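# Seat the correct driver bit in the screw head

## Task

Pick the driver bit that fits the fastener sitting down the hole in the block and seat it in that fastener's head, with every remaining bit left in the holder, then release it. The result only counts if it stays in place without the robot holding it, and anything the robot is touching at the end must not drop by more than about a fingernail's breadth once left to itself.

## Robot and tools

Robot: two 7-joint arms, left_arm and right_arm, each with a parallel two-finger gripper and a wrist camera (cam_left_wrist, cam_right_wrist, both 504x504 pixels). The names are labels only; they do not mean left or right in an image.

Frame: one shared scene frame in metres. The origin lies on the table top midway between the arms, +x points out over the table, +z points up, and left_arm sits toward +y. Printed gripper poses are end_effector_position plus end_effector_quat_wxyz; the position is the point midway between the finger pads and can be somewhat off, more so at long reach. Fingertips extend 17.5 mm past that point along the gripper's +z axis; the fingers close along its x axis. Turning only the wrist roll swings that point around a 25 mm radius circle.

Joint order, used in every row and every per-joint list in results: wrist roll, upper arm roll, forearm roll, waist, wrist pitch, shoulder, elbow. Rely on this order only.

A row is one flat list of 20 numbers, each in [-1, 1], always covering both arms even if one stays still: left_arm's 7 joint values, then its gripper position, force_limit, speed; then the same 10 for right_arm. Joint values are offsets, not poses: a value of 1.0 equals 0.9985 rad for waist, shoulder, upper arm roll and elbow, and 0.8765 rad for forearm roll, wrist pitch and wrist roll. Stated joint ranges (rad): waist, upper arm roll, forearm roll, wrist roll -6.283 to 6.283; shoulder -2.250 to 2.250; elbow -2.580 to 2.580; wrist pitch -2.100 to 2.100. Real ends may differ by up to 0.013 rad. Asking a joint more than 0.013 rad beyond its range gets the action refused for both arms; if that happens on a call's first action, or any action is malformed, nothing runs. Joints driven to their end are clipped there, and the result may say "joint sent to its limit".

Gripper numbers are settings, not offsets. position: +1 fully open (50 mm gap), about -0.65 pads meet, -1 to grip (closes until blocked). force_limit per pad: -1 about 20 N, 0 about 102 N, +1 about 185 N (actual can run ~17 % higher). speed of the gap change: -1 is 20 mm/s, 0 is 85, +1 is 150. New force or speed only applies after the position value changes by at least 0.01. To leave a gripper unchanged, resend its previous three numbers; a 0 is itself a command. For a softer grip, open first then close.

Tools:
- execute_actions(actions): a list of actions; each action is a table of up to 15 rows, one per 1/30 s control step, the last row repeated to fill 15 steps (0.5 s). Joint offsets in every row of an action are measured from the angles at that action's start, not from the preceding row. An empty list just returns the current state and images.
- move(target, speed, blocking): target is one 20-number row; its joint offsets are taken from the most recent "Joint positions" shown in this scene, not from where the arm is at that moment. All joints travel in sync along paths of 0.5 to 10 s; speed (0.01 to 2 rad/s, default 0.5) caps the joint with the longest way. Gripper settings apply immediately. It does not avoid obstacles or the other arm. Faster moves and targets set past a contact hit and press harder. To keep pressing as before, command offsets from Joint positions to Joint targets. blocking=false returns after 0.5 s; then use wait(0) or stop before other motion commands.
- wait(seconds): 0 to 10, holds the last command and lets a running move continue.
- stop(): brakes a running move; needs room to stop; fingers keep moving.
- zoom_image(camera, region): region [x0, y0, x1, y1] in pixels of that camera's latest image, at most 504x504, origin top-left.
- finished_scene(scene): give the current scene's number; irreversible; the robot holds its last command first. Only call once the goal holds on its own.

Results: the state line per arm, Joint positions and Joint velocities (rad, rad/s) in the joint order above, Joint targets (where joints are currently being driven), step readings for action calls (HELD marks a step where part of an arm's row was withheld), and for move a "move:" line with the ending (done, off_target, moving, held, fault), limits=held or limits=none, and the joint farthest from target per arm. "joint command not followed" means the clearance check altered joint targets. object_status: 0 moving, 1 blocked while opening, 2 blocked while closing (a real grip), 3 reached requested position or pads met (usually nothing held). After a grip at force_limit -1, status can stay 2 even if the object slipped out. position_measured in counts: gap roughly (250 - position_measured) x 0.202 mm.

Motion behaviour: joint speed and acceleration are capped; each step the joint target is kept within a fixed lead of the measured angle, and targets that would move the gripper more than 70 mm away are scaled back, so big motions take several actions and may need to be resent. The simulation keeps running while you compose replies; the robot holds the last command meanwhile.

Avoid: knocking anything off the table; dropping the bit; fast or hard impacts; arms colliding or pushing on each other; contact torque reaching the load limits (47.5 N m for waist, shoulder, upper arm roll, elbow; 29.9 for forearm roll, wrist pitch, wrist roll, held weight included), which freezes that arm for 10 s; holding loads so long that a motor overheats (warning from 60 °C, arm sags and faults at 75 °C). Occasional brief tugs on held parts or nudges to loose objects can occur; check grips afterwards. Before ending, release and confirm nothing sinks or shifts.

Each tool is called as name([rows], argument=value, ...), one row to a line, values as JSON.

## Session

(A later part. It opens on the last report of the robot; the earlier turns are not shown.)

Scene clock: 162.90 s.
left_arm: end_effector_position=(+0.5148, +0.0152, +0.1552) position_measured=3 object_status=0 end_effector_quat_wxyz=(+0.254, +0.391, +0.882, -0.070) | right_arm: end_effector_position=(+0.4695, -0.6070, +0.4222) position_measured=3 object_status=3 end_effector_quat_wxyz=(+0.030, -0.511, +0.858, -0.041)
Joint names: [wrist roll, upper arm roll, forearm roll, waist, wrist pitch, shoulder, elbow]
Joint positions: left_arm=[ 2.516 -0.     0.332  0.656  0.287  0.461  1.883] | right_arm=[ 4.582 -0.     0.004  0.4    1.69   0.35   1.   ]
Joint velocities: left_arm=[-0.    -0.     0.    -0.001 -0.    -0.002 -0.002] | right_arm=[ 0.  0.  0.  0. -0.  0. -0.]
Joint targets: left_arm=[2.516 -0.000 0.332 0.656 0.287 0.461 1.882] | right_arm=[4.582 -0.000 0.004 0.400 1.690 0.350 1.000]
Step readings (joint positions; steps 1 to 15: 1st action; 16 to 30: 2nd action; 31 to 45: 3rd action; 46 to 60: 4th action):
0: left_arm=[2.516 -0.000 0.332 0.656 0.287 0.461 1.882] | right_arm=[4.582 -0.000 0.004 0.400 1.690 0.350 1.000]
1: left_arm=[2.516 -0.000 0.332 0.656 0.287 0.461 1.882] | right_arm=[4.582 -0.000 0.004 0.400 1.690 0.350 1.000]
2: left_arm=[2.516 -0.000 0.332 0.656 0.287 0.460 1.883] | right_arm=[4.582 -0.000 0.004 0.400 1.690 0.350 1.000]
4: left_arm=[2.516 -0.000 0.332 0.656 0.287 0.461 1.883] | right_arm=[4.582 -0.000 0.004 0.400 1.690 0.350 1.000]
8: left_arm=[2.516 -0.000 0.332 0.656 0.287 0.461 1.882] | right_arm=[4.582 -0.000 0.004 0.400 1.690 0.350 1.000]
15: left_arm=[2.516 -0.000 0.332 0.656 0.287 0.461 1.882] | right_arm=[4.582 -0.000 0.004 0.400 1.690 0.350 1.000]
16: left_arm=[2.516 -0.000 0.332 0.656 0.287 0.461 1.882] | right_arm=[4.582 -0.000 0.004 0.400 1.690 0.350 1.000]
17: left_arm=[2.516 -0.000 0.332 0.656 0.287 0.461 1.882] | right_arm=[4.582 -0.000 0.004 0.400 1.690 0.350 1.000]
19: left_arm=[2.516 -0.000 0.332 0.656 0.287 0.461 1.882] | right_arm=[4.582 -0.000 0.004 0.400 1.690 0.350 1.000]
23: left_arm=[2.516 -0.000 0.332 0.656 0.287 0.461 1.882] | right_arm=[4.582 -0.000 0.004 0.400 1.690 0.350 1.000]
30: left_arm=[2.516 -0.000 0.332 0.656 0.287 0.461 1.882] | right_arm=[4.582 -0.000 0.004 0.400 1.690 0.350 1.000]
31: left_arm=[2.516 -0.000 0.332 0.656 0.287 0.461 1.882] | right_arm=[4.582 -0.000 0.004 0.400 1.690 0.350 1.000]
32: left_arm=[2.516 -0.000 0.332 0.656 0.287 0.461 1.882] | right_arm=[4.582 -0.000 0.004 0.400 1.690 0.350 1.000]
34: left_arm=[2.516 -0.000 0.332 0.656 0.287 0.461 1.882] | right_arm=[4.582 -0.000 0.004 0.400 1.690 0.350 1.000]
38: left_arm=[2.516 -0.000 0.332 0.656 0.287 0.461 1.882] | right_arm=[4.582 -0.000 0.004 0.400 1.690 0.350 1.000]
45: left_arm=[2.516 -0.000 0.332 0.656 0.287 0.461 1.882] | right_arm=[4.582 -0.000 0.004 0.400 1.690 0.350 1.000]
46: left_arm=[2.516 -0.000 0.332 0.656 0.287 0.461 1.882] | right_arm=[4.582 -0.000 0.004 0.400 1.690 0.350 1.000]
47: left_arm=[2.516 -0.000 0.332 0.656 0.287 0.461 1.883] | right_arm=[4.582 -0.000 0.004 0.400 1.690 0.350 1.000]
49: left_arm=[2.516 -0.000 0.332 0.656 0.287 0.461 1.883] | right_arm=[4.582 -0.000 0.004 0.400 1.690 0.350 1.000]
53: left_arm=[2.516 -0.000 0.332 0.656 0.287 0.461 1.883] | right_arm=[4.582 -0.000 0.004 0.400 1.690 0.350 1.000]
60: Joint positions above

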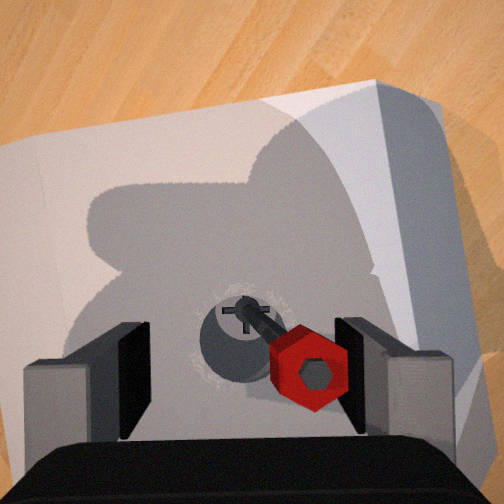

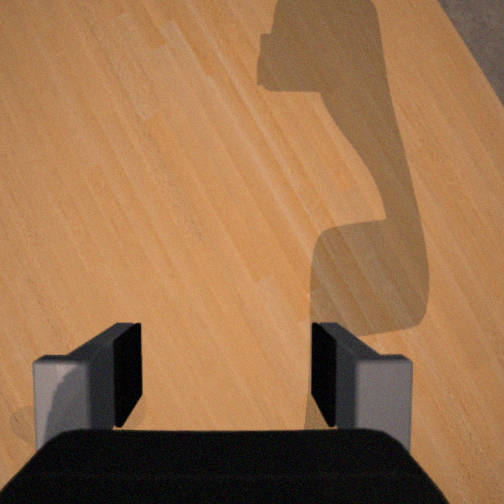

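move(target=[-0.0701,0,0.0604,-0.0087,-0.0331,-0.0073,0.0402,1,-0.5,-1, 0,0,0,0,0,0,0,1,-0.5,0], speed=0.1)

zoom_image(camera="cam_left_wrist", region=[150, 270, 350, 430])

Scene clock: 164.87 s.
left_arm: end_effector_position=(+0.5080, +0.0232, +0.1493) position_measured=3 object_status=3 end_effector_quat_wxyz=(+0.254, +0.390, +0.882, -0.069) | right_arm: end_effector_position=(+0.4695, -0.6070, +0.4222) position_measured=3 object_status=3 end_effector_quat_wxyz=(+0.030, -0.511, +0.858, -0.041)
Joint names: [wrist roll, upper arm roll, forearm roll, waist, wrist pitch, shoulder, elbow]
Joint positions: left_arm=[ 2.454 -0.     0.385  0.647  0.258  0.454  1.923] | right_arm=[ 4.582 -0.     0.004  0.4    1.69   0.35   1.   ]
Joint velocities: left_arm=[ 0.    -0.     0.001 -0.     0.     0.     0.   ] | right_arm=[-0.001 -0.001 -0.001  0.     0.    -0.    -0.   ]
Joint targets: left_arm=[2.454 -0.000 0.385 0.647 0.258 0.454 1.923] | right_arm=[4.582 -0.000 0.004 0.400 1.690 0.350 1.000]
move: done; limits=none; left_arm: farthest joint: the waist, 0.000 radians from its target (0.009 radians at the start); right_arm: farthest joint: the waist, 0.000 radians from its target (0.000 radians at the start)

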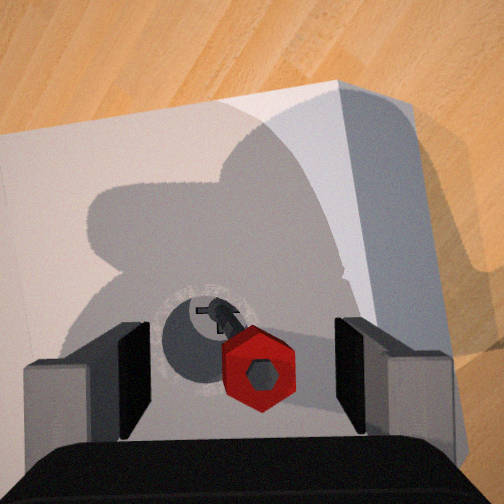

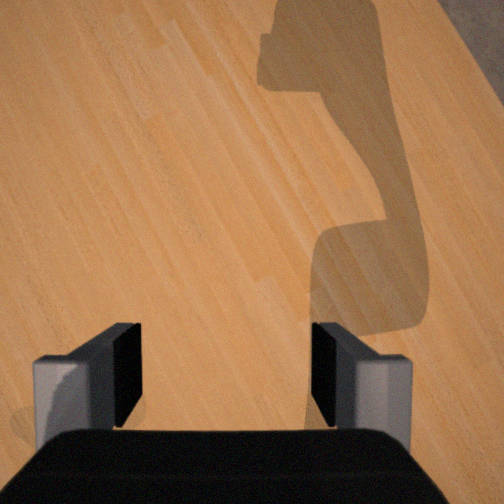

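Region (150, 270, 350, 430) of cam_left_wrist's 504x504 image, scaled by 2.520; it fills the top 403 rows of this view, and the rest is white.

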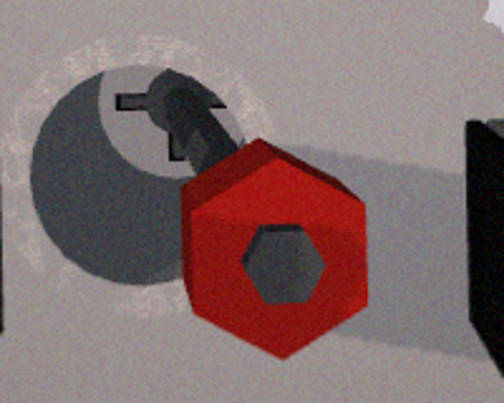

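move(target=[0.085,0,-0.090,-0.0123,0.112,-0.118,0.018,1,-0.5,-1, 0,0,0,0,0,0,0,1,-0.5,0], speed=0.2)

zoom_image(camera="cam_left_wrist", region=[170, 270, 310, 390])

Scene clock: 166.43 s.
left_arm: end_effector_position=(+0.4884, +0.0377, +0.1910) position_measured=3 object_status=3 end_effector_quat_wxyz=(+0.253, +0.391, +0.882, -0.071) | right_arm: end_effector_position=(+0.4695, -0.6070, +0.4222) position_measured=3 object_status=3 end_effector_quat_wxyz=(+0.030, -0.511, +0.858, -0.041)
Joint names: [wrist roll, upper arm roll, forearm roll, waist, wrist pitch, shoulder, elbow]
Joint positions: left_arm=[ 2.529 -0.     0.306  0.635  0.356  0.337  1.941] | right_arm=[ 4.582 -0.     0.004  0.4    1.69   0.35   1.   ]
Joint velocities: left_arm=[ 0.     0.     0.001 -0.001 -0.001 -0.005 -0.001] | right_arm=[ 0.    -0.    -0.001 -0.    -0.    -0.    -0.   ]
Joint targets: left_arm=[2.529 -0.000 0.306 0.635 0.356 0.336 1.941] | right_arm=[4.582 -0.000 0.004 0.400 1.690 0.350 1.000]
move: done; limits=none; left_arm: farthest joint: the shoulder, 0.001 radians from its target (0.118 radians at the start); right_arm: farthest joint: the waist, 0.000 radians from its target (0.000 radians at the start)

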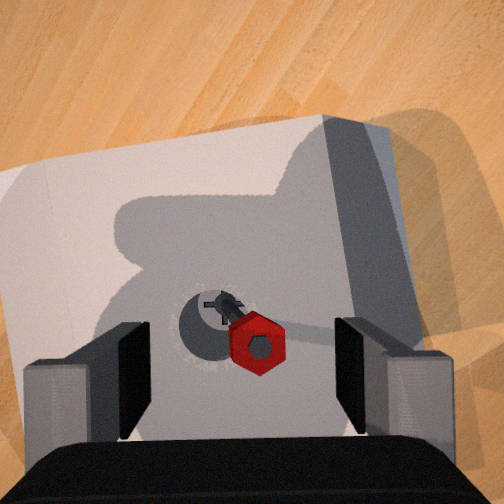

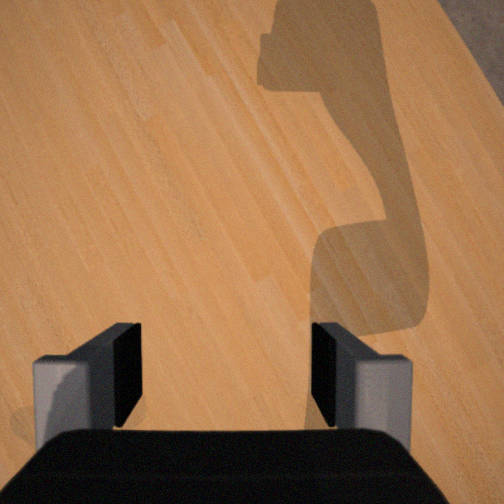

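Region (170, 270, 310, 390) of cam_left_wrist's 504x504 image, scaled by 3.600; it fills the top 432 rows of this view, and the rest is white.

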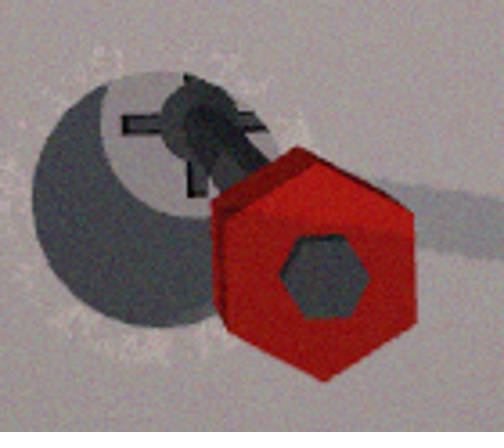

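The bit is seated in the recess and the gripper is clear.

finished_scene(scene=2)

The scene is finished: the task was done.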